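# Swap red foam block and cardboard box between shelf and desk

## Task

A small red foam block sits on one shelf of the recessed shelving unit at the far end of the aisle, and a small cardboard box sits on the desk. Exchange their places: put the cardboard box on the shelf the red block was on, and put the red block on the desk. The robot must not tip over or finish leaning. Each object has to rest in place by itself at the end; an object that stays put only because the robot is holding or propping it is not counted.

## Robot and tools

Robot: a Hello Robot Stretch 4 with one arm. It has an omni-wheel base, a lift that rides up a mast, an arm that telescopes forward, a three-joint wrist (yaw, pitch, roll) and a two-finger gripper. It stands about 1.6 m tall, and its base rim reaches up to 0.23 m from the base origin. Cameras: head_camera, head_left_camera, head_right_camera and wrist_camera.

Frames: the base frame sits on the floor below the centre of the base, with x forward, y left and z up. hand_pose is expressed in this frame. It is the point midway between the fingers, 0.015 m back from the tips, and its printed value may be a little off. The odometry frame is the base frame as it was when the scene started. base_odometry counts wheel turns only, so wheel slip shows up as travel. Heading is positive to the left and runs from -3.142 to 3.142.

execute_actions(actions, cameras): actions is a list holding one action, or an empty list, which only returns state and images. An action contains "base", "joints" or both, and may add "pace" and "contact_limits". The other kind of action is {"end_of_arm": "enable_torque"} sent alone. Everything in one action starts at the same moment.
- base: exactly one relative offset from the base's last reported position. translate_m goes straight, forward positive, -2 to 2 m. strafe_m goes sideways, left positive, -2 to 2 m. rotate_rad turns in place, counter-clockwise positive, -3.2 to 3.2.
- joints: absolute targets, each named separately. lift_m 0 to 1.2 m. arm_m 0 to 0.55 m of forward extension. wrist_yaw_rad -1.134 to 4.276, where 0 faces forward, positive turns left and 3.14 is folded back; above 3.4 the arm may get in the way. wrist_pitch_rad -1.117 to 4.259, where 0 is level and 1.57 points straight down. wrist_roll_rad -1.117 to 4.259, where 0 puts the fingers at equal height and positive rolls clockwise as seen from behind the gripper. gripper_m 0 to 0.08 m, the gap between the fingers. A joint target outside its range is clamped and the result reports it. Any other bad value or unknown key rejects the whole call, and nothing moves.
- pace: "slow", "default", "fast" or "max". Base speeds are 0.1, 0.3, 0.4 and 0.6 m/s and turn rates are 1, 2, 3 and 4 rad/s. A raised lift lowers these caps.
- contact_limits: {"arm_m": 0 to 0.75}, with a default of 0.5. Lower values stop the arm on a lighter touch.
- cameras: a list of names, or "all". Leaving it out or passing null returns all; [] returns none.
A joint you leave out of an action can keep pushing toward its previous target.

wait(seconds 0 to 10) commands nothing and returns state and images. zoom_image(camera, region [x0,y0,x1,y1] in pixels, at most 504x504) magnifies part of that camera's latest image. read_manual only returns licence text. finished_scene(scene) ends the scene for good; call it only once both objects rest in their targets on their own.

Suggested order: unfold the wrist first, for example lift_m 0.4 with wrist_yaw_rad 0. Next, find the desk and the shelving and work out where each object is. Pick up one object, and either set it down somewhere temporary or carry it over. Then move the other object and finish the swap. To grip, open the gripper wider than the object, close it to a value below the object's width, then lift. Release by opening above the object's width, and back away before driving.

Reading results: base_status and joint_status report how each motion ended. "done" means it reached the target; for the base it means the wheels turned the full amount, slip included. "off_target" means it stopped short and may still be pushing; after a grip, this means something is between the fingers. "contact_stop_at_<key>" means the motion hit something and that part went slack, so a slack lift can sink and slack wheels can roll. "limit_stop_at_own_body" is a self-collision stop, most likely with the gripper tilted up (pitch below -0.2) and rolled. "limit_stop_at_tilt" means the robot is leaning more than 6 degrees and will not take drive commands. "torque_fault" means a wrist or gripper motor has switched off and gone limp; send enable_torque to bring it back. on_its_own reports things you did not command, such as held targets and efforts outside their rest range. motor_effort is a percentage of maximum, with the peak in brackets. While the gripper is holding something, its effort moves away from 0; if it stays beyond about 50, the gripper faults and may drop the object. lidar_m gives 12 sectors of 30 degrees each, counter-clockwise from straight ahead (4th left, 7th behind, 10th right), in metres; "-" means nothing seen or closer than 0.25 m. wrist_depth_mm is a 7x7 grid of depths from 100 to 2000 mm. If turned_by_wheels and turned_by_imu differ by more than about 0.1 rad, the base has probably collided or slipped. base_tilt is in degrees, forward and right positive.

Avoid: turning or driving with over 1 kg in the gripper while arm_m is above 0.2, especially at fast paces. Avoid steady hard pushes or pulls, high contact limits with the gripper raised, and pressing the gripper into things during base or arm moves. Do not drop, slam or knock objects over. Objects may occasionally be bumped by outside forces, so check them before finishing.

Each tool is called after "Request:" by a JSON object that holds its "method" and its "body".

## Session

Request:
{"method": "execute_actions", "body": {"actions": []}}

Scene clock: 0.00 s.
base_odometry: x=+0.000 y=+0.000 heading=+0.000 (m, m, rad; odometry frame)
turned_by_wheels: +0.000 (rad since the last result)
turned_by_imu: +0.000 (rad since the last result)
base_tilt: forward=+0.9 right=-0.7 (deg)
lidar_m: 1.35 1.23 0.77 0.78 1.33 1.20 1.20 1.52 1.28 1.29 1.62 2.49
base_status: not commanded
joint_positions: lift_m=+0.210 arm_m=+0.001 wrist_yaw_rad=+3.067 wrist_pitch_rad=-0.003 wrist_roll_rad=-0.018 gripper_m=+0.040
joint_status: not commanded
motor_effort: lift_m=+20 arm_m=+0 wrist_yaw_rad=+1 wrist_pitch_rad=-9 wrist_roll_rad=+1 gripper_m=+0 wheel_0=+0 wheel_1=-1 wheel_2=+0 (%)
hand_pose: x=-0.0336 y=+0.1031 z=+0.3892 quat_wxyz=(+0.037, +0.001, -0.009, +0.999) (m; base frame)
wrist_depth_mm: - 137 1430 1308 1229 1182 1078 / - 131 1397 1336 1255 1182 1098 / 105 138 236 1336 1229 1182 1098 / 135 139 1430 1366 1255 1182 1098 / 1661 1537 1464 1366 1255 1182 1118 / 1366 1336 143 1281 139 1160 1098 / 931 - - 976 - - 946
pictures: head_camera, head_left_camera, head_right_camera, wrist_camera
Images, in order (width x height): head_camera 420x560, head_left_camera 420x672, head_right_camera 420x672, wrist_camera 616x392.

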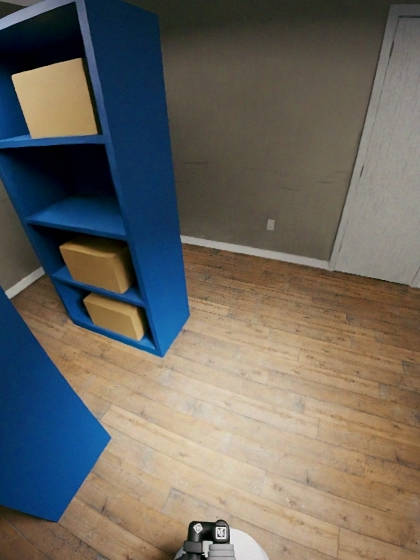

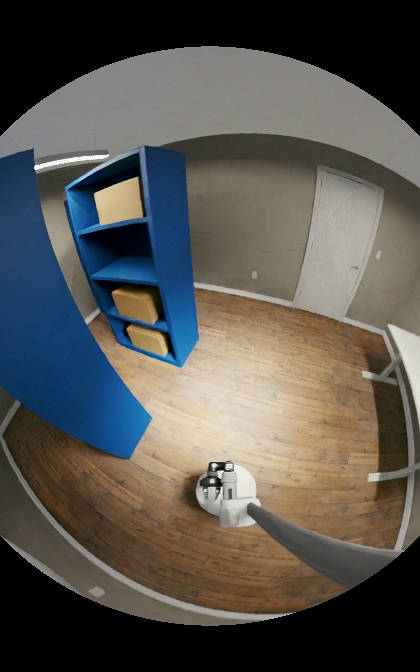

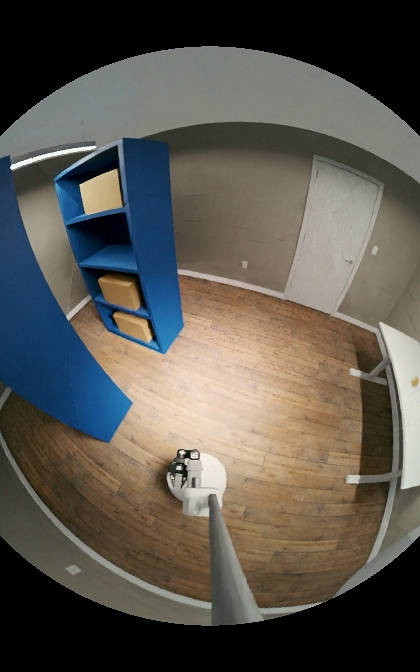

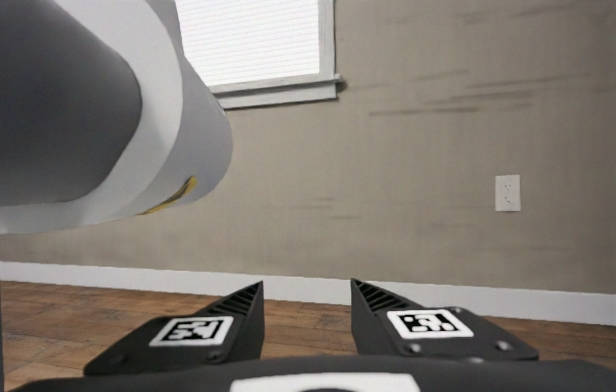

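Request:
{"method": "execute_actions", "body": {"actions": [{"base":{"rotate_rad":-1.4},"pace":"fast"}], "cameras": ["head_camera","head_left_camera","head_right_camera"]}}

Scene clock: 4.33 s.
base_odometry: x=+0.000 y=+0.000 heading=-1.400 (m, m, rad; odometry frame)
turned_by_wheels: -1.400 (rad since the last result)
turned_by_imu: -1.431 (rad since the last result)
base_tilt: forward=+0.9 right=-0.7 (deg)
lidar_m: 1.34 1.83 2.49 1.24 0.81 0.78 1.71 1.25 1.19 1.25 1.78 1.28
base_status: done
joint_positions: lift_m=+0.210 arm_m=+0.001 wrist_yaw_rad=+3.067 wrist_pitch_rad=-0.003 wrist_roll_rad=-0.018 gripper_m=+0.040
joint_status: not commanded
motor_effort: lift_m=+20(20) arm_m=+0(0) wrist_yaw_rad=+1(2) wrist_pitch_rad=-9(9) wrist_roll_rad=+0(0) gripper_m=+1(0) wheel_0=+1(11) wheel_1=+2(13) wheel_2=-2(12) (%)
hand_pose: x=-0.0336 y=+0.1031 z=+0.3892 quat_wxyz=(+0.038, +0.001, -0.009, +0.999) (m; base frame)
wrist_depth_mm: - 137 - - 842 759 699 / - 131 - - 831 759 699 / 105 138 236 - 842 768 707 / 135 140 - - 842 768 707 / 1229 1499 1921 - 866 778 715 / 1205 1336 143 1281 139 750 723 / 946 - - 991 - - 723
pictures: head_camera, head_left_camera, head_right_camera
Images, in order (width x height): head_camera 420x560, head_left_camera 420x672, head_right_camera 420x672.

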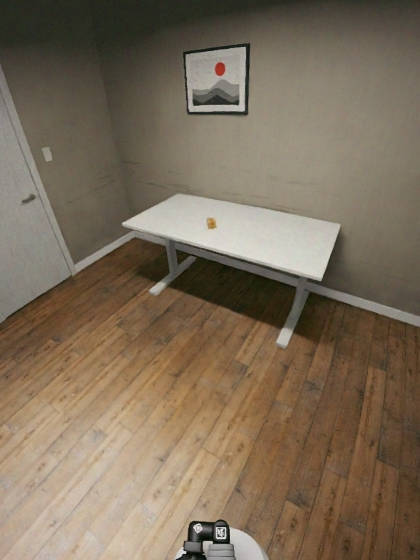

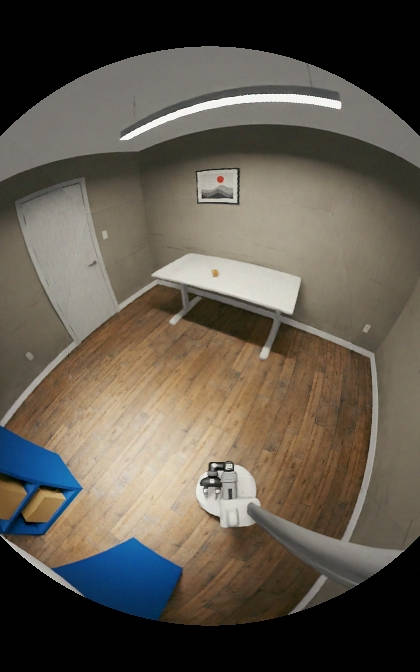

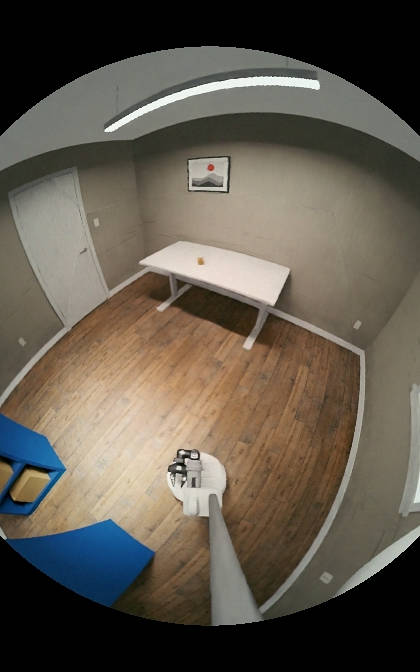

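Request:
{"method": "execute_actions", "body": {"actions": [{"base":{"rotate_rad":-0.47},"pace":"fast"}], "cameras": []}}

Request:
{"method": "execute_actions", "body": {"actions": [{"base":{"strafe_m":0.88},"joints":{"lift_m":0.75,"wrist_yaw_rad":0,"gripper_m":0.08},"pace":"fast"}], "cameras": []}}

Request:
{"method": "execute_actions", "body": {"actions": [{"base":{"translate_m":0.65},"pace":"fast"}]}}

Scene clock: 27.93 s.
base_odometry: x=+0.000 y=+0.000 heading=-1.869 (m, m, rad; odometry frame)
turned_by_wheels: -0.470 (rad since the last result)
turned_by_imu: -0.479 (rad since the last result)
base_tilt: forward=+0.9 right=-0.7 (deg)
lidar_m: 1.29 1.36 1.97 2.48 1.26 0.80 0.79 1.64 1.25 1.19 1.27 1.88
base_status: done
joint_positions: lift_m=+0.210 arm_m=+0.001 wrist_yaw_rad=+3.067 wrist_pitch_rad=-0.003 wrist_roll_rad=-0.018 gripper_m=+0.040
joint_status: not commanded
motor_effort: lift_m=+20(20) arm_m=+0(0) wrist_yaw_rad=+1(1) wrist_pitch_rad=-9(9) wrist_roll_rad=-1(1) gripper_m=+1(1) wheel_0=+3(8) wheel_1=+3(12) wheel_2=+0(10) (%)
hand_pose: x=-0.0336 y=+0.1031 z=+0.3892 quat_wxyz=(+0.037, +0.001, -0.009, +0.999) (m; base frame)
wrist_depth_mm: - 137 904 891 891 1708 1336 / - 131 904 904 904 1756 1160 / 105 138 236 904 904 1708 1229 / 135 140 904 904 917 1756 1618 / 1808 - 1808 917 917 1756 1182 / 1366 1336 144 917 139 1229 1118 / 931 - - 917 - - 946
pictures: none
No camera images: the call's "cameras" was empty. Leave "cameras" out to get every camera's image.

Scene clock: 31.27 s.
base_odometry: x=+0.841 y=-0.259 heading=-1.869 (m, m, rad; odometry frame)
turned_by_wheels: +0.000 (rad since the last result)
turned_by_imu: +0.002 (rad since the last result)
base_tilt: forward=+0.9 right=-0.7 (deg)
lidar_m: 1.32 1.43 1.62 1.62 1.74 0.74 0.73 0.89 1.17 2.07 2.20 1.36
base_status: done
joint_positions: lift_m=+0.750 arm_m=+0.001 wrist_yaw_rad=+0.000 wrist_pitch_rad=-0.003 wrist_roll_rad=-0.018 gripper_m=+0.080
joint_status: all done
motor_effort: lift_m=+21(25) arm_m=+0(0) wrist_yaw_rad=+1(6) wrist_pitch_rad=-9(10) wrist_roll_rad=+0(1) gripper_m=+3(4) wheel_0=+0(14) wheel_1=+2(16) wheel_2=+0(1) (%)
hand_pose: x=+0.3846 y=-0.0874 z=+0.9287 quat_wxyz=(+1.000, -0.009, -0.002, +0.000) (m; base frame)
wrist_depth_mm: 1921 1863 1863 1863 1808 1808 1756 / 1921 1921 1863 1863 1808 1808 1756 / - 1983 1863 1863 1808 1756 1756 / - 1921 1921 1863 1808 1808 1808 / - 1618 1366 1308 1537 1499 1756 / - 1464 1863 1921 165 113 1808 / - - 1042 1921 1808 - -
pictures: none
No camera images: the call's "cameras" was empty. Leave "cameras" out to get every camera's image.

Scene clock: 34.27 s.
base_odometry: x=+0.650 y=-0.880 heading=-1.868 (m, m, rad; odometry frame)
turned_by_wheels: +0.001 (rad since the last result)
turned_by_imu: -0.001 (rad since the last result)
base_tilt: forward=+0.9 right=-0.7 (deg)
lidar_m: 0.67 0.71 1.56 1.56 1.70 1.42 1.38 1.49 2.17 2.10 0.92 0.68
base_status: done
joint_positions: lift_m=+0.750 arm_m=+0.001 wrist_yaw_rad=+0.000 wrist_pitch_rad=-0.003 wrist_roll_rad=-0.018 gripper_m=+0.080
joint_status: not commanded
motor_effort: lift_m=+21(21) arm_m=+0(0) wrist_yaw_rad=+0(0) wrist_pitch_rad=-9(10) wrist_roll_rad=+1(1) gripper_m=+1(1) wheel_0=+4(9) wheel_1=+5(10) wheel_2=+2(13) (%)
hand_pose: x=+0.3846 y=-0.0874 z=+0.9287 quat_wxyz=(+1.000, -0.009, -0.002, +0.000) (m; base frame)
wrist_depth_mm: 1281 1255 1229 1205 1205 1182 1160 / 1308 1255 1229 1229 1205 1182 1182 / 1281 1281 1255 1229 1205 1205 1182 / 1281 1281 1255 1229 1229 1205 1182 / 1308 1308 1281 1255 1229 1205 1182 / 788 778 647 691 165 113 778 / - - 336 574 549 - -
pictures: head_camera, head_left_camera, head_right_camera, wrist_camera
camera_calibration (this result's frames):
wrist_camera: T_world_to_cam=[[-0.00975276, -0.999939, 0.00520523, -0.0852772], [-0.0337715, -0.00487314, -0.999418, 0.988807], [0.999382, -0.00992287, -0.033722, -0.200287], [0, 0, 0, 1]] pos_world=[0.232725, -0.0824408, 0.981921]
Images, in order (width x height): head_camera 420x560, head_left_camera 420x672, head_right_camera 420x672, wrist_camera 616x392.

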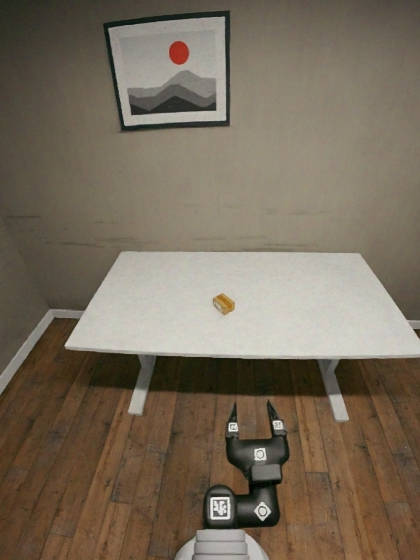

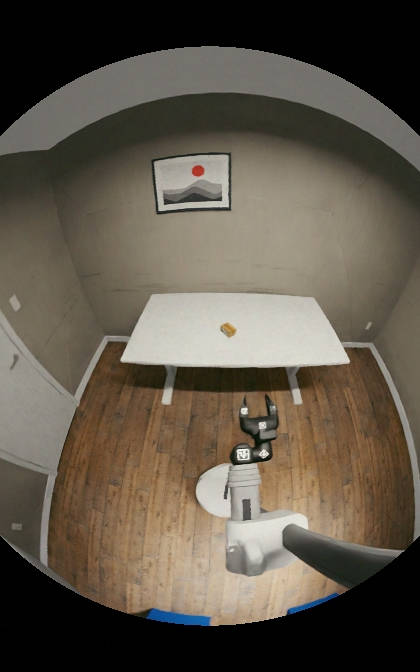

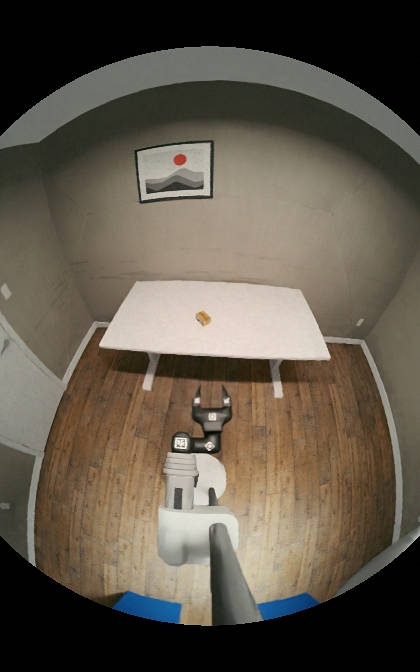

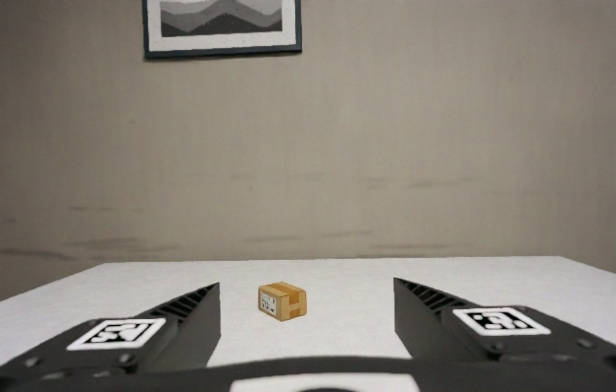

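Request:
{"method": "zoom_image", "body": {"camera": "wrist_camera", "region": [220, 250, 360, 350]}}

Request:
{"method": "zoom_image", "body": {"camera": "head_camera", "region": [180, 270, 270, 360]}}

Region (220, 250, 360, 350) of wrist_camera's 616x392 image, scaled by 3.600; it fills the top 360 rows of this view, and the rest is white.

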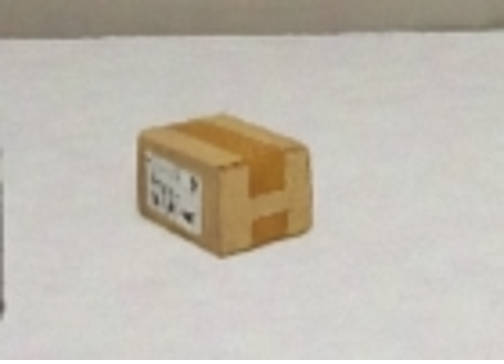

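Region (180, 270, 270, 360) of head_camera's 420x560 image, scaled by 5.600, with more detail than that image has.

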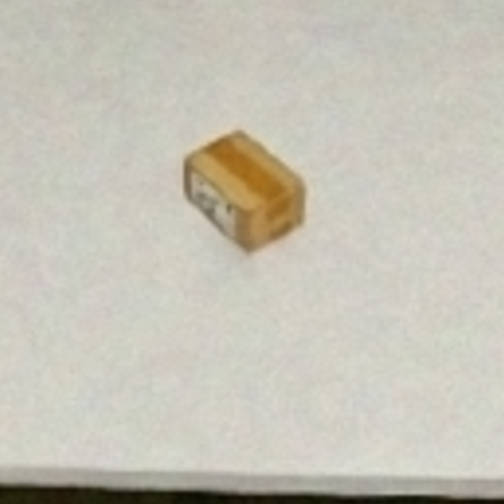

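Request:
{"method": "execute_actions", "body": {"actions": [{"base":{"strafe_m":-0.436},"pace":"fast"}], "cameras": []}}

Request:
{"method": "execute_actions", "body": {"actions": [{"base":{"translate_m":0.38},"joints":{"wrist_pitch_rad":0.35},"pace":"fast"}], "cameras": []}}

Request:
{"method": "execute_actions", "body": {"actions": [{"base":{"rotate_rad":0.7},"joints":{"lift_m":0.66,"arm_m":0.1},"pace":"fast"}], "cameras": ["head_camera","wrist_camera"]}}

Scene clock: 61.87 s.
base_odometry: x=+0.233 y=-0.752 heading=-1.868 (m, m, rad; odometry frame)
turned_by_wheels: +0.000 (rad since the last result)
turned_by_imu: +0.001 (rad since the last result)
base_tilt: forward=+0.9 right=-0.7 (deg)
lidar_m: 0.65 0.71 1.04 1.98 2.15 1.47 1.41 1.52 1.70 1.67 1.81 0.67
base_status: done
joint_positions: lift_m=+0.750 arm_m=+0.001 wrist_yaw_rad=+0.000 wrist_pitch_rad=-0.003 wrist_roll_rad=-0.018 gripper_m=+0.080
joint_status: not commanded
motor_effort: lift_m=+21(21) arm_m=+0(0) wrist_yaw_rad=+1(1) wrist_pitch_rad=-10(9) wrist_roll_rad=+0(1) gripper_m=+1(2) wheel_0=+2(13) wheel_1=-1(15) wheel_2=+0(1) (%)
hand_pose: x=+0.3846 y=-0.0874 z=+0.9287 quat_wxyz=(+1.000, -0.009, -0.002, +0.000) (m; base frame)
wrist_depth_mm: 1255 1205 1229 1182 1182 1160 1138 / 1255 1255 1205 1182 1160 1182 1138 / 1255 1229 1229 1229 1182 1160 1138 / 1281 1255 1229 1229 1205 1182 1160 / 1308 1255 1229 1229 1160 1182 1160 / 707 768 640 750 165 113 1182 / - - 336 574 549 - -
pictures: none
No camera images: the call's "cameras" was empty. Leave "cameras" out to get every camera's image.

Scene clock: 64.20 s.
base_odometry: x=+0.122 y=-1.115 heading=-1.868 (m, m, rad; odometry frame)
turned_by_wheels: +0.001 (rad since the last result)
turned_by_imu: +0.000 (rad since the last result)
base_tilt: forward=+0.9 right=-0.7 (deg)
lidar_m: 0.27 0.31 0.42 1.93 2.10 1.85 1.81 1.94 1.73 1.70 0.38 0.30
base_status: done
joint_positions: lift_m=+0.750 arm_m=+0.001 wrist_yaw_rad=+0.000 wrist_pitch_rad=+0.353 wrist_roll_rad=-0.018 gripper_m=+0.080
joint_status: all done
motor_effort: lift_m=+21(21) arm_m=+0(0) wrist_yaw_rad=+1(1) wrist_pitch_rad=-8(11) wrist_roll_rad=+0(1) gripper_m=+1(1) wheel_0=+3(8) wheel_1=+5(10) wheel_2=-1(14) (%)
hand_pose: x=+0.3716 y=-0.0874 z=+0.8546 quat_wxyz=(+0.984, -0.009, +0.175, +0.002) (m; base frame)
wrist_depth_mm: 788 768 759 759 750 732 732 / 831 820 809 788 778 778 768 / 866 842 854 831 809 820 809 / 634 621 621 609 609 603 854 / 459 455 449 445 445 442 439 / 359 355 325 353 165 113 364 / - - 217 309 298 - -
pictures: none
No camera images: the call's "cameras" was empty. Leave "cameras" out to get every camera's image.

Scene clock: 65.57 s.
base_odometry: x=+0.122 y=-1.115 heading=-1.169 (m, m, rad; odometry frame)
turned_by_wheels: +0.699 (rad since the last result)
turned_by_imu: +0.716 (rad since the last result)
base_tilt: forward=+0.9 right=-0.7 (deg)
lidar_m: 0.45 0.56 1.92 2.31 1.85 1.79 2.04 1.70 1.69 0.34 0.28 0.28
base_status: done
joint_positions: lift_m=+0.660 arm_m=+0.099 wrist_yaw_rad=+0.000 wrist_pitch_rad=+0.353 wrist_roll_rad=-0.018 gripper_m=+0.080
joint_status: all done
motor_effort: lift_m=+16(21) arm_m=+7(1) wrist_yaw_rad=+0(1) wrist_pitch_rad=-9(8) wrist_roll_rad=+1(0) gripper_m=+2(2) wheel_0=-4(13) wheel_1=-5(10) wheel_2=-2(10) (%)
hand_pose: x=+0.4693 y=-0.0874 z=+0.7649 quat_wxyz=(+0.984, -0.009, +0.176, +0.002) (m; base frame)
wrist_depth_mm: 1397 1537 1229 976 809 691 609 / 1430 1618 1255 991 842 715 627 / 621 615 603 535 585 580 569 / 392 384 355 338 375 370 370 / 283 281 278 277 276 273 272 / 223 220 202 219 165 113 224 / - - 162 190 186 - -
pictures: head_camera, wrist_camera
camera_calibration (this result's frames):
wrist_camera: T_world_to_cam=[[-0.00720982, -0.999939, 0.00832193, -0.0871564], [-0.380097, -0.0049571, -0.924933, 0.933511], [0.924918, -0.00983175, -0.380038, 0.00944188], [0, 0, 0, 1]] pos_world=[0.345464, -0.0824308, 0.867749]
Images, in order (width x height): head_camera 420x560, wrist_camera 616x392.

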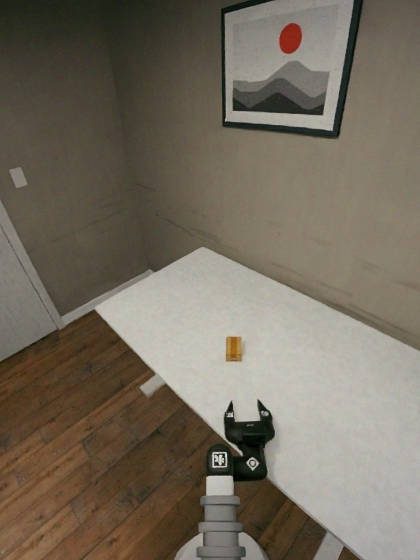

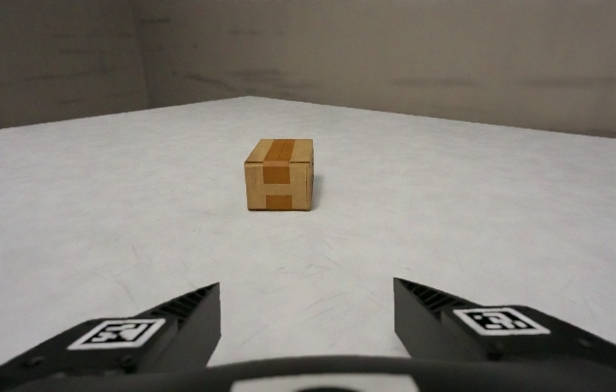

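Request:
{"method": "execute_actions", "body": {"actions": [{"base":{"strafe_m":0.028},"joints":{"lift_m":0.65,"arm_m":0.24}}], "cameras": ["head_camera","wrist_camera"]}}

Scene clock: 77.40 s.
base_odometry: x=+0.148 y=-1.105 heading=-1.169 (m, m, rad; odometry frame)
turned_by_wheels: +0.000 (rad since the last result)
turned_by_imu: +0.001 (rad since the last result)
base_tilt: forward=+0.9 right=-0.7 (deg)
lidar_m: 0.36 0.60 1.89 2.29 1.84 1.77 2.03 1.72 1.74 0.36 0.30 0.30
base_status: done
joint_positions: lift_m=+0.650 arm_m=+0.239 wrist_yaw_rad=+0.000 wrist_pitch_rad=+0.353 wrist_roll_rad=-0.018 gripper_m=+0.080
joint_status: all done
motor_effort: lift_m=+16(18) arm_m=+7(7) wrist_yaw_rad=+1(2) wrist_pitch_rad=-9(9) wrist_roll_rad=+0(2) gripper_m=+2(2) wheel_0=-3(12) wheel_1=+3(13) wheel_2=+0(1) (%)
hand_pose: x=+0.6093 y=-0.0874 z=+0.7550 quat_wxyz=(+0.984, -0.009, +0.175, +0.002) (m; base frame)
wrist_depth_mm: 1308 1430 1098 866 723 615 549 / 1336 1499 1118 891 759 640 564 / 580 569 569 559 544 539 530 / 362 357 355 222 345 343 342 / 263 260 258 198 254 253 252 / 207 205 187 202 165 113 208 / - - 155 177 172 - -
pictures: head_camera, wrist_camera
camera_calibration (this result's frames):
wrist_camera: T_world_to_cam=[[-0.00728381, -0.999939, 0.00832145, -0.0860335], [-0.380057, -0.00492896, -0.92495, 0.977467], [0.924934, -0.00989978, -0.379998, -0.123844], [0, 0, 0, 1]] pos_world=[0.485415, -0.0824364, 0.857764]
Images, in order (width x height): head_camera 420x560, wrist_camera 616x392.

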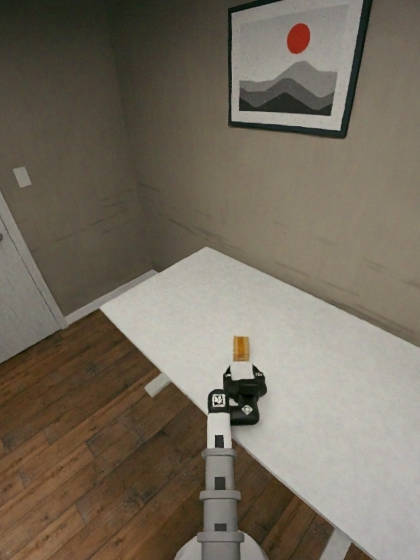

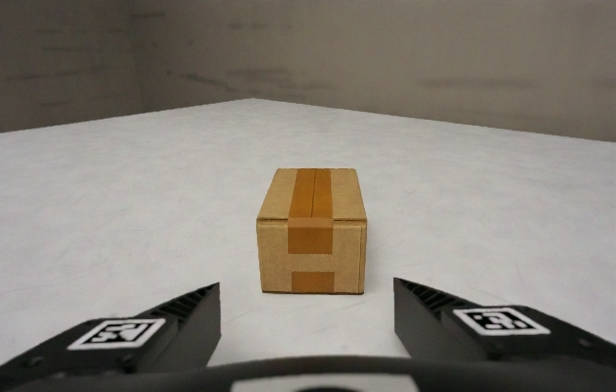

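Request:
{"method": "execute_actions", "body": {"actions": [{"joints":{"lift_m":0.645,"arm_m":0.335}}], "cameras": ["head_camera","wrist_camera"]}}

Scene clock: 81.97 s.
base_odometry: x=+0.148 y=-1.105 heading=-1.169 (m, m, rad; odometry frame)
turned_by_wheels: +0.000 (rad since the last result)
turned_by_imu: +0.001 (rad since the last result)
base_tilt: forward=+0.9 right=-0.7 (deg)
lidar_m: 0.36 0.58 1.91 2.29 1.84 1.79 2.08 1.71 1.71 0.34 0.30 0.29
base_status: not commanded
joint_positions: lift_m=+0.645 arm_m=+0.334 wrist_yaw_rad=+0.000 wrist_pitch_rad=+0.353 wrist_roll_rad=-0.018 gripper_m=+0.080
joint_status: all done
motor_effort: lift_m=+16(11) arm_m=+7(3) wrist_yaw_rad=+0(1) wrist_pitch_rad=-8(8) wrist_roll_rad=+0(0) gripper_m=+2(2) wheel_0=-3(3) wheel_1=+3(3) wheel_2=+0(0) (%)
hand_pose: x=+0.7043 y=-0.0874 z=+0.7500 quat_wxyz=(+0.984, -0.009, +0.175, +0.002) (m; base frame)
wrist_depth_mm: 1255 1336 991 798 654 564 492 / 1308 1430 1060 831 683 585 512 / 559 544 544 530 525 517 504 / 345 343 340 338 332 330 329 / 252 250 248 152 220 243 242 / 198 197 135 120 124 113 199 / - - 110 106 106 - -
pictures: head_camera, wrist_camera
camera_calibration (this result's frames):
wrist_camera: T_world_to_cam=[[-0.00729152, -0.999939, 0.0083216, -0.0852963], [-0.380073, -0.004926, -0.924943, 1.00897], [0.924928, -0.00990706, -0.380014, -0.213585], [0, 0, 0, 1]] pos_world=[0.58041, -0.0824369, 0.852781]
Images, in order (width x height): head_camera 420x560, wrist_camera 616x392.

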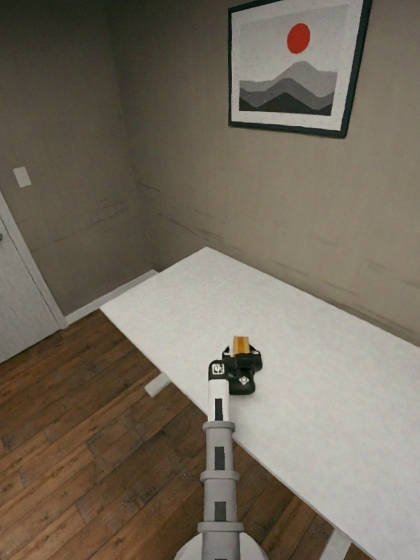

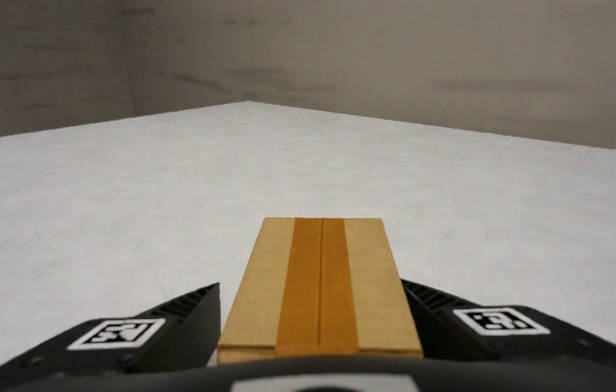

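Request:
{"method": "execute_actions", "body": {"actions": [{"joints":{"gripper_m":0.045}}], "cameras": ["wrist_camera"]}}

Request:
{"method": "execute_actions", "body": {"actions": [{"joints":{"lift_m":0.72}}], "cameras": ["wrist_camera"]}}

Scene clock: 85.27 s.
base_odometry: x=+0.148 y=-1.105 heading=-1.169 (m, m, rad; odometry frame)
turned_by_wheels: +0.000 (rad since the last result)
turned_by_imu: +0.001 (rad since the last result)
base_tilt: forward=+0.9 right=-0.7 (deg)
lidar_m: 0.34 0.58 1.90 2.27 1.82 1.78 2.07 1.73 1.74 0.35 0.29 0.28
base_status: not commanded
joint_positions: lift_m=+0.645 arm_m=+0.334 wrist_yaw_rad=+0.000 wrist_pitch_rad=+0.353 wrist_roll_rad=-0.018 gripper_m=+0.059
joint_status: gripper_m off_target (ended at +0.059, target +0.045)
on_its_own: gripper_m is held at +0.054, not at your +0.045, by its contact guard: the fingers met something
motor_effort: lift_m=+16(16) arm_m=+7(7) wrist_yaw_rad=+1(1) wrist_pitch_rad=-9(8) wrist_roll_rad=+1(0) gripper_m=-39(39) wheel_0=-3(3) wheel_1=+3(3) wheel_2=+0(0) (%)
hand_pose: x=+0.7042 y=-0.0874 z=+0.7500 quat_wxyz=(+0.984, -0.009, +0.175, +0.002) (m; base frame)
wrist_depth_mm: 1229 1336 976 788 654 559 496 / 1308 1430 1042 820 683 580 512 / 564 549 539 535 525 517 504 / 345 345 340 336 332 330 327 / 253 250 236 152 232 243 241 / 198 196 125 120 119 196 191 / 169 - 104 105 105 - -
pictures: wrist_camera
camera_calibration (this result's frames):
wrist_camera: T_world_to_cam=[[-0.00740015, -0.999938, 0.00832245, -0.0852422], [-0.38008, -0.00488542, -0.924941, 1.00897], [0.924924, -0.0100079, -0.38002, -0.213581], [0, 0, 0, 1]] pos_world=[0.580404, -0.0824452, 0.85278]
Images, in order (width x height): wrist_camera 616x392.

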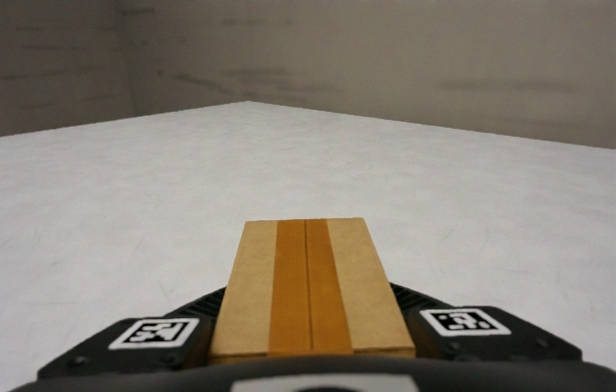

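Scene clock: 86.53 s.
base_odometry: x=+0.148 y=-1.105 heading=-1.169 (m, m, rad; odometry frame)
turned_by_wheels: +0.000 (rad since the last result)
turned_by_imu: +0.000 (rad since the last result)
base_tilt: forward=+0.9 right=-0.7 (deg)
lidar_m: 0.34 0.58 1.91 2.26 1.83 1.79 2.08 1.73 1.74 0.36 0.28 0.29
base_status: not commanded
joint_positions: lift_m=+0.720 arm_m=+0.334 wrist_yaw_rad=+0.000 wrist_pitch_rad=+0.354 wrist_roll_rad=-0.018 gripper_m=+0.059
joint_status: all done
on_its_own: gripper_m is held at +0.054, not at your +0.045, by its contact guard: the fingers met something
motor_effort: lift_m=+22(21) arm_m=+7(7) wrist_yaw_rad=+1(1) wrist_pitch_rad=-10(12) wrist_roll_rad=+0(0) gripper_m=-38(39) wheel_0=-3(3) wheel_1=+3(3) wheel_2=+0(0) (%)
hand_pose: x=+0.7042 y=-0.0874 z=+0.8243 quat_wxyz=(+0.984, -0.009, +0.176, +0.002) (m; base frame)
wrist_depth_mm: 1255 1366 991 788 654 559 492 / 1281 1430 1060 842 683 580 508 / 1336 1499 842 809 707 609 530 / 539 535 530 525 517 517 512 / 394 392 368 152 362 379 377 / 309 307 125 120 119 306 298 / 265 - 104 105 105 - -
pictures: wrist_camera
camera_calibration (this result's frames):
wrist_camera: T_world_to_cam=[[-0.00739371, -0.999938, 0.00833073, -0.0858728], [-0.380726, -0.00488854, -0.924675, 1.07796], [0.924658, -0.0100085, -0.380666, -0.184561], [0, 0, 0, 1]] pos_world=[0.580427, -0.082445, 0.927219]
Images, in order (width x height): wrist_camera 616x392.

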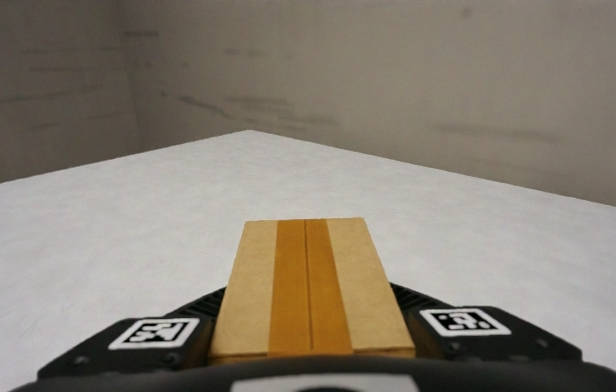

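Request:
{"method": "execute_actions", "body": {"actions": [{"joints":{"arm_m":0.0},"pace":"fast"}], "cameras": []}}

Request:
{"method": "execute_actions", "body": {"actions": [{"base":{"rotate_rad":2.44}}]}}

Scene clock: 91.67 s.
base_odometry: x=+0.148 y=-1.105 heading=-1.169 (m, m, rad; odometry frame)
turned_by_wheels: +0.000 (rad since the last result)
turned_by_imu: +0.001 (rad since the last result)
base_tilt: forward=+0.9 right=-0.7 (deg)
lidar_m: 0.38 0.59 1.91 2.27 1.84 1.79 2.09 1.73 1.75 0.36 0.29 0.28
base_status: not commanded
joint_positions: lift_m=+0.720 arm_m=+0.002 wrist_yaw_rad=+0.000 wrist_pitch_rad=+0.354 wrist_roll_rad=-0.018 gripper_m=+0.059
joint_status: all done
joint sent to its limit — the command would take arm_m past its lower limit, so that joint was sent only as far as its limit.
on_its_own: gripper_m is held at +0.054, not at your +0.045, by its contact guard: the fingers met something
motor_effort: lift_m=+22(22) arm_m=-7(6) wrist_yaw_rad=+2(1) wrist_pitch_rad=-12(12) wrist_roll_rad=+1(1) gripper_m=-37(38) wheel_0=-3(3) wheel_1=+3(3) wheel_2=+0(0) (%)
hand_pose: x=+0.3726 y=-0.0875 z=+0.8243 quat_wxyz=(+0.984, -0.009, +0.176, +0.001) (m; base frame)
wrist_depth_mm: 1430 1661 1336 1060 891 759 676 / 1499 1661 1464 1118 931 788 699 / 1464 854 842 854 831 778 715 / 591 544 535 530 521 525 512 / 1537 394 373 152 364 382 384 / 1366 324 126 120 119 309 303 / 1182 - 104 105 105 - -
pictures: none
No camera images: the call's "cameras" was empty. Leave "cameras" out to get every camera's image.

Scene clock: 94.17 s.
base_odometry: x=+0.148 y=-1.104 heading=+1.270 (m, m, rad; odometry frame)
turned_by_wheels: +2.439 (rad since the last result)
turned_by_imu: +2.496 (rad since the last result)
base_tilt: forward=+0.9 right=-0.7 (deg)
lidar_m: 1.78 1.88 1.77 1.71 0.42 0.31 0.30 0.35 0.46 1.89 2.09 1.83
base_status: done
joint_positions: lift_m=+0.720 arm_m=+0.002 wrist_yaw_rad=+0.000 wrist_pitch_rad=+0.354 wrist_roll_rad=-0.018 gripper_m=+0.059
joint_status: not commanded
on_its_own: gripper_m is held at +0.054, not at your +0.045, by its contact guard: the fingers met something
motor_effort: lift_m=+22(22) arm_m=-7(7) wrist_yaw_rad=+0(1) wrist_pitch_rad=-12(12) wrist_roll_rad=+1(0) gripper_m=-38(39) wheel_0=-3(10) wheel_1=-6(10) wheel_2=-2(10) (%)
hand_pose: x=+0.3727 y=-0.0874 z=+0.8243 quat_wxyz=(+0.984, -0.009, +0.176, +0.002) (m; base frame)
wrist_depth_mm: - - 1397 - - 1308 - / - - 1464 - - 1397 - / - - 1537 - - 1464 - / - - 1708 - - 1576 - / 1708 1708 1661 151 1618 1661 1661 / 1397 1366 125 120 119 1366 1336 / 1182 - 104 105 105 - -
pictures: head_camera, head_left_camera, head_right_camera, wrist_camera
camera_calibration (this result's frames):
wrist_camera: T_world_to_cam=[[-0.00719863, -0.999939, 0.00833091, -0.088358], [-0.381024, -0.0049598, -0.924552, 0.951676], [0.924537, -0.00982979, -0.380966, 0.122283], [0, 0, 0, 1]] pos_world=[0.248921, -0.0824305, 0.927195]
Images, in order (width x height): head_camera 420x560, head_left_camera 420x672, head_right_camera 420x672, wrist_camera 616x392.

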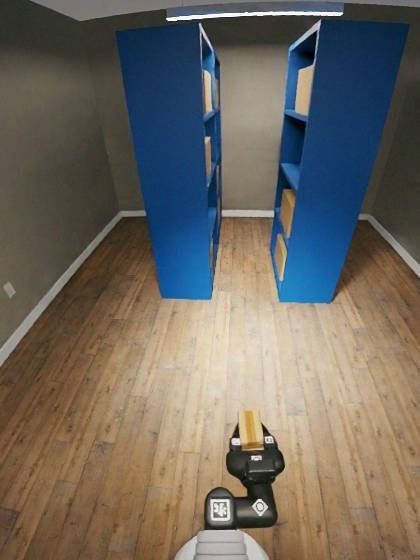

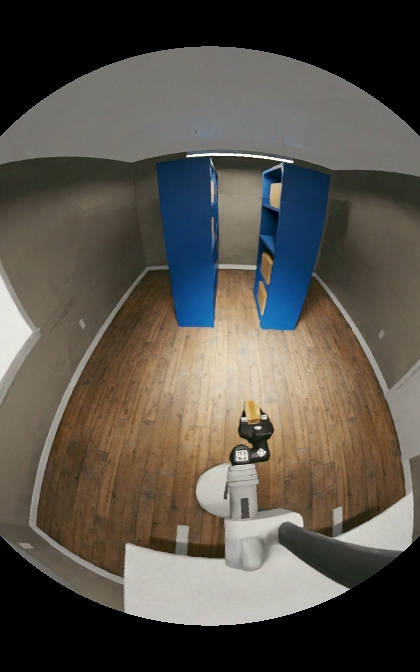

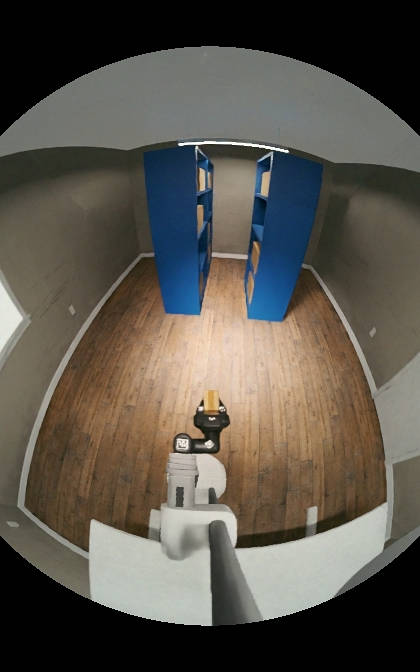

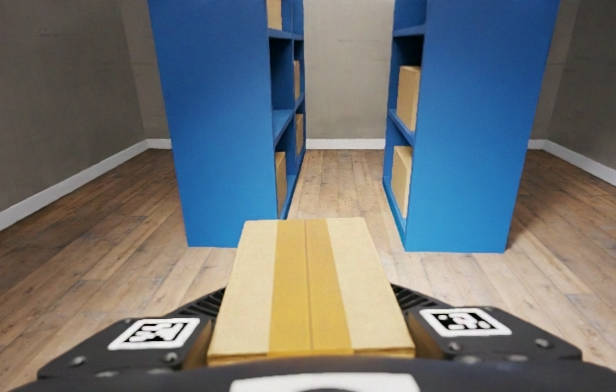

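Request:
{"method": "execute_actions", "body": {"actions": [{"base":{"rotate_rad":-0.07}}], "cameras": []}}

Request:
{"method": "execute_actions", "body": {"actions": [{"base":{"strafe_m":-0.135}}], "cameras": []}}

Request:
{"method": "execute_actions", "body": {"actions": [{"base":{"translate_m":1.2},"pace":"fast"}], "cameras": ["head_camera","head_left_camera","head_right_camera"]}}

Scene clock: 105.17 s.
base_odometry: x=+0.148 y=-1.105 heading=+1.201 (m, m, rad; odometry frame)
turned_by_wheels: -0.069 (rad since the last result)
turned_by_imu: -0.070 (rad since the last result)
base_tilt: forward=+0.9 right=-0.7 (deg)
lidar_m: 1.78 1.84 1.79 1.72 0.43 0.30 0.32 0.34 0.46 1.90 2.03 1.82
base_status: done
joint_positions: lift_m=+0.720 arm_m=+0.002 wrist_yaw_rad=+0.000 wrist_pitch_rad=+0.354 wrist_roll_rad=-0.018 gripper_m=+0.059
joint_status: not commanded
on_its_own: gripper_m is held at +0.054, not at your +0.045, by its contact guard: the fingers met something
motor_effort: lift_m=+22(22) arm_m=-7(7) wrist_yaw_rad=+1(1) wrist_pitch_rad=-12(12) wrist_roll_rad=-1(1) gripper_m=-39(39) wheel_0=+5(7) wheel_1=+4(7) wheel_2=+2(7) (%)
hand_pose: x=+0.3726 y=-0.0874 z=+0.8243 quat_wxyz=(+0.984, -0.009, +0.176, +0.002) (m; base frame)
wrist_depth_mm: - 1397 1366 - 1397 1366 - / - 1464 1499 - 1464 1464 - / - - 1537 - 1537 1576 - / - - 1618 - 1661 - - / 1756 1756 1618 152 1618 1708 1661 / 1397 1397 126 120 119 1366 1336 / 1182 - 104 104 105 - -
pictures: none
No camera images: the call's "cameras" was empty. Leave "cameras" out to get every camera's image.

Scene clock: 106.83 s.
base_odometry: x=+0.274 y=-1.153 heading=+1.201 (m, m, rad; odometry frame)
turned_by_wheels: +0.000 (rad since the last result)
turned_by_imu: +0.000 (rad since the last result)
base_tilt: forward=+0.8 right=-0.7 (deg)
lidar_m: 1.80 1.83 1.93 1.83 0.45 0.32 0.29 0.32 0.43 1.78 1.91 1.84
base_status: done
joint_positions: lift_m=+0.720 arm_m=+0.002 wrist_yaw_rad=+0.000 wrist_pitch_rad=+0.354 wrist_roll_rad=-0.018 gripper_m=+0.059
joint_status: not commanded
on_its_own: gripper_m is held at +0.054, not at your +0.045, by its contact guard: the fingers met something
motor_effort: lift_m=+22(22) arm_m=-7(7) wrist_yaw_rad=+1(1) wrist_pitch_rad=-12(13) wrist_roll_rad=+2(0) gripper_m=-37(39) wheel_0=+3(11) wheel_1=-4(13) wheel_2=+0(2) (%)
hand_pose: x=+0.3726 y=-0.0874 z=+0.8243 quat_wxyz=(+0.984, -0.009, +0.176, +0.002) (m; base frame)
wrist_depth_mm: - 1336 1983 - 1366 - - / - 1430 - - 1430 - - / - 1537 1921 - 1537 - - / - 1661 1661 - 1618 - - / 1756 1708 1661 152 1618 1708 1661 / 1397 1366 125 120 119 1366 1336 / 1182 - 104 105 105 - -
pictures: none
No camera images: the call's "cameras" was empty. Leave "cameras" out to get every camera's image.

Scene clock: 111.20 s.
base_odometry: x=+0.706 y=-0.034 heading=+1.202 (m, m, rad; odometry frame)
turned_by_wheels: +0.001 (rad since the last result)
turned_by_imu: -0.002 (rad since the last result)
base_tilt: forward=+0.9 right=-0.7 (deg)
lidar_m: 1.12 0.65 0.85 1.88 1.92 1.57 1.51 1.57 1.88 1.83 0.79 0.64
base_status: done
joint_positions: lift_m=+0.720 arm_m=+0.002 wrist_yaw_rad=+0.000 wrist_pitch_rad=+0.354 wrist_roll_rad=-0.018 gripper_m=+0.059
joint_status: not commanded
on_its_own: gripper_m is held at +0.054, not at your +0.045, by its contact guard: the fingers met something
motor_effort: lift_m=+22(22) arm_m=-7(7) wrist_yaw_rad=+1(2) wrist_pitch_rad=-12(11) wrist_roll_rad=+1(0) gripper_m=-39(39) wheel_0=+4(11) wheel_1=+4(12) wheel_2=-1(15) (%)
hand_pose: x=+0.3726 y=-0.0874 z=+0.8243 quat_wxyz=(+0.984, -0.009, +0.176, +0.002) (m; base frame)
wrist_depth_mm: 647 1060 1863 - 1078 976 309 / 1118 1138 - - 1138 1138 325 / 1182 1205 1921 - 917 564 342 / 1060 1042 1808 - 917 580 364 / 759 976 1397 152 723 427 389 / 627 866 125 120 119 404 413 / 525 - 104 105 105 - -
pictures: head_camera, head_left_camera, head_right_camera
Images, in order (width x height): head_camera 420x560, head_left_camera 420x672, head_right_camera 420x672.

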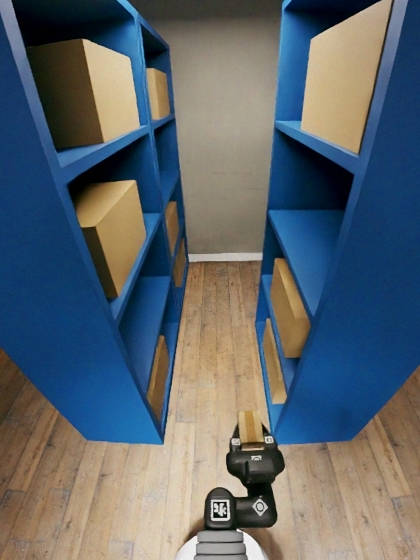

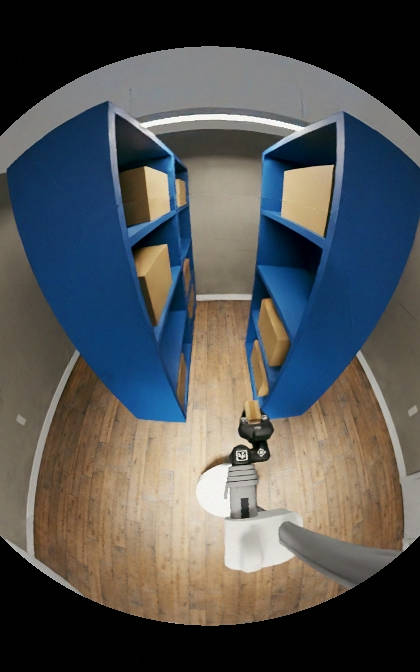

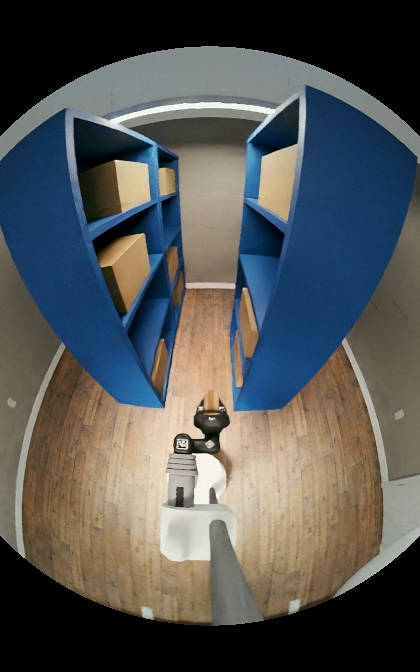

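Request:
{"method": "execute_actions", "body": {"actions": [{"base":{"translate_m":0.95}}]}}

Scene clock: 121.60 s.
base_odometry: x=+1.049 y=+0.852 heading=+1.202 (m, m, rad; odometry frame)
turned_by_wheels: +0.001 (rad since the last result)
turned_by_imu: -0.001 (rad since the last result)
base_tilt: forward=+0.9 right=-0.7 (deg)
lidar_m: 1.17 0.42 0.31 0.28 0.31 0.45 3.28 0.39 0.29 0.27 0.28 0.42
base_status: done
joint_positions: lift_m=+0.720 arm_m=+0.002 wrist_yaw_rad=+0.000 wrist_pitch_rad=+0.354 wrist_roll_rad=-0.018 gripper_m=+0.059
joint_status: not commanded
on_its_own: gripper_m is held at +0.054, not at your +0.045, by its contact guard: the fingers met something
motor_effort: lift_m=+22(22) arm_m=-7(7) wrist_yaw_rad=+1(1) wrist_pitch_rad=-11(11) wrist_roll_rad=+0(0) gripper_m=-39(39) wheel_0=+4(10) wheel_1=+6(9) wheel_2=-1(12) (%)
hand_pose: x=+0.3726 y=-0.0874 z=+0.8243 quat_wxyz=(+0.984, -0.009, +0.176, +0.002) (m; base frame)
wrist_depth_mm: 640 1060 1118 1118 1098 1138 1060 / 1118 1118 1160 1138 1182 1182 1118 / 609 866 1255 1229 1255 1255 1160 / 574 866 1336 1281 1308 1336 306 / 585 1008 1336 152 1397 1397 307 / 591 878 125 120 119 1255 325 / 525 - 104 104 105 - -
pictures: head_camera, head_left_camera, head_right_camera, wrist_camera
camera_calibration (this result's frames):
wrist_camera: T_world_to_cam=[[-0.00731756, -0.999939, 0.00833108, -0.088338], [-0.381025, -0.00491464, -0.924552, 0.951676], [0.924536, -0.00993981, -0.380966, 0.122324], [0, 0, 0, 1]] pos_world=[0.248873, -0.0824395, 0.927211]
Images, in order (width x height): head_camera 420x560, head_left_camera 420x672, head_right_camera 420x672, wrist_camera 616x392.

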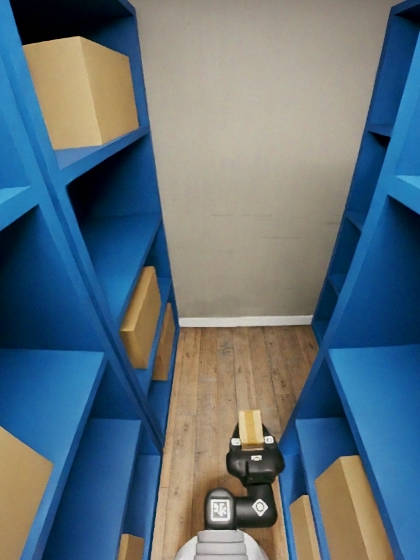

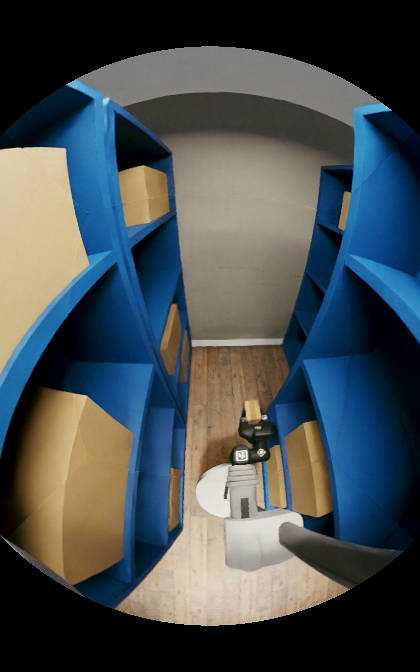

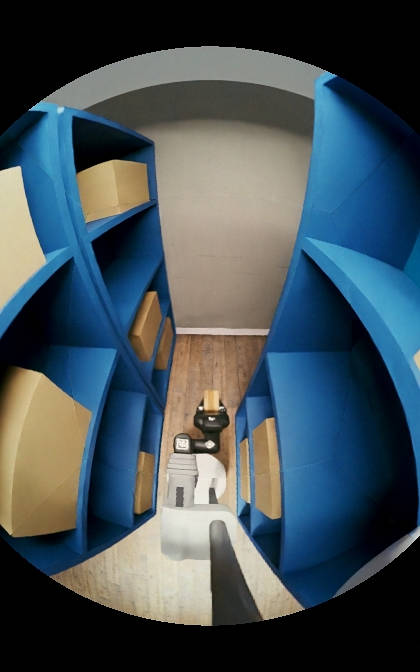

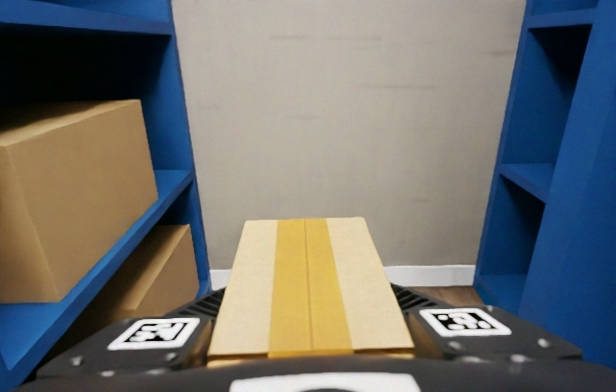

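Request:
{"method": "execute_actions", "body": {"actions": [{"base":{"translate_m":0.75}}], "cameras": ["head_camera","head_left_camera","head_right_camera"]}}

Scene clock: 133.97 s.
base_odometry: x=+1.318 y=+1.552 heading=+1.203 (m, m, rad; odometry frame)
turned_by_wheels: +0.001 (rad since the last result)
turned_by_imu: +0.000 (rad since the last result)
base_tilt: forward=+0.9 right=-0.7 (deg)
lidar_m: 0.72 0.42 0.30 0.27 0.29 0.43 1.12 0.43 0.34 0.72 0.78 0.74
base_status: done
joint_positions: lift_m=+0.720 arm_m=+0.002 wrist_yaw_rad=+0.000 wrist_pitch_rad=+0.354 wrist_roll_rad=-0.018 gripper_m=+0.059
joint_status: not commanded
on_its_own: gripper_m is held at +0.054, not at your +0.045, by its contact guard: the fingers met something
motor_effort: lift_m=+22(22) arm_m=-7(7) wrist_yaw_rad=+1(0) wrist_pitch_rad=-12(11) wrist_roll_rad=+2(0) gripper_m=-39(38) wheel_0=+5(10) wheel_1=+6(9) wheel_2=+0(13) (%)
hand_pose: x=+0.3726 y=-0.0874 z=+0.8243 quat_wxyz=(+0.984, -0.009, +0.176, +0.002) (m; base frame)
wrist_depth_mm: 445 442 449 445 449 449 452 / 466 469 473 473 473 473 473 / 496 500 500 500 504 504 508 / 525 530 530 530 535 530 539 / 539 564 559 152 564 574 574 / 554 597 125 120 119 597 615 / 525 - 104 105 105 - -
pictures: head_camera, head_left_camera, head_right_camera
Images, in order (width x height): head_camera 420x560, head_left_camera 420x672, head_right_camera 420x672.

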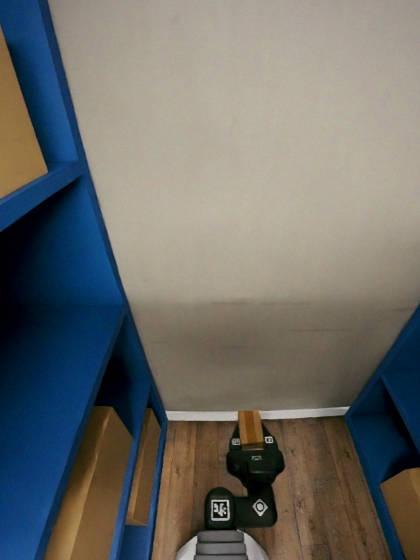

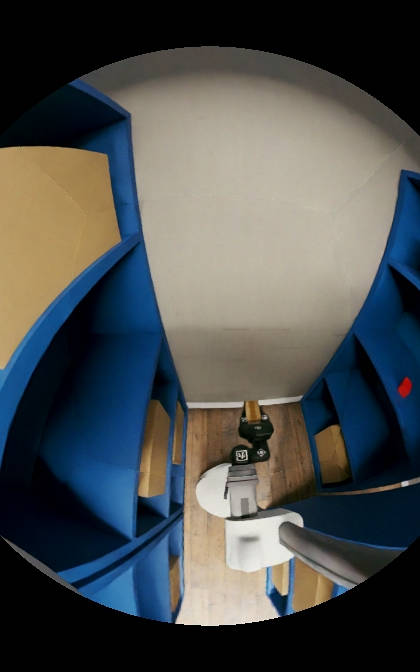

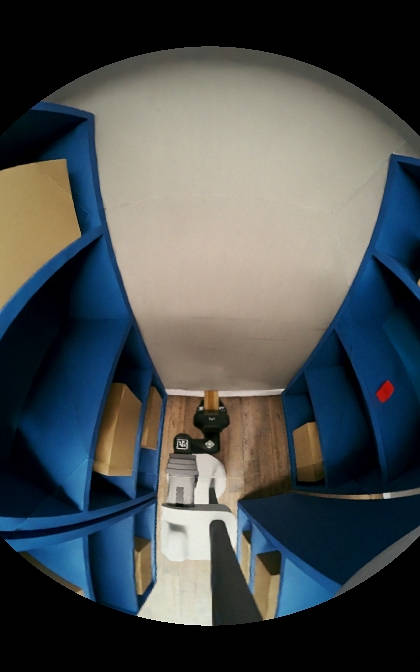

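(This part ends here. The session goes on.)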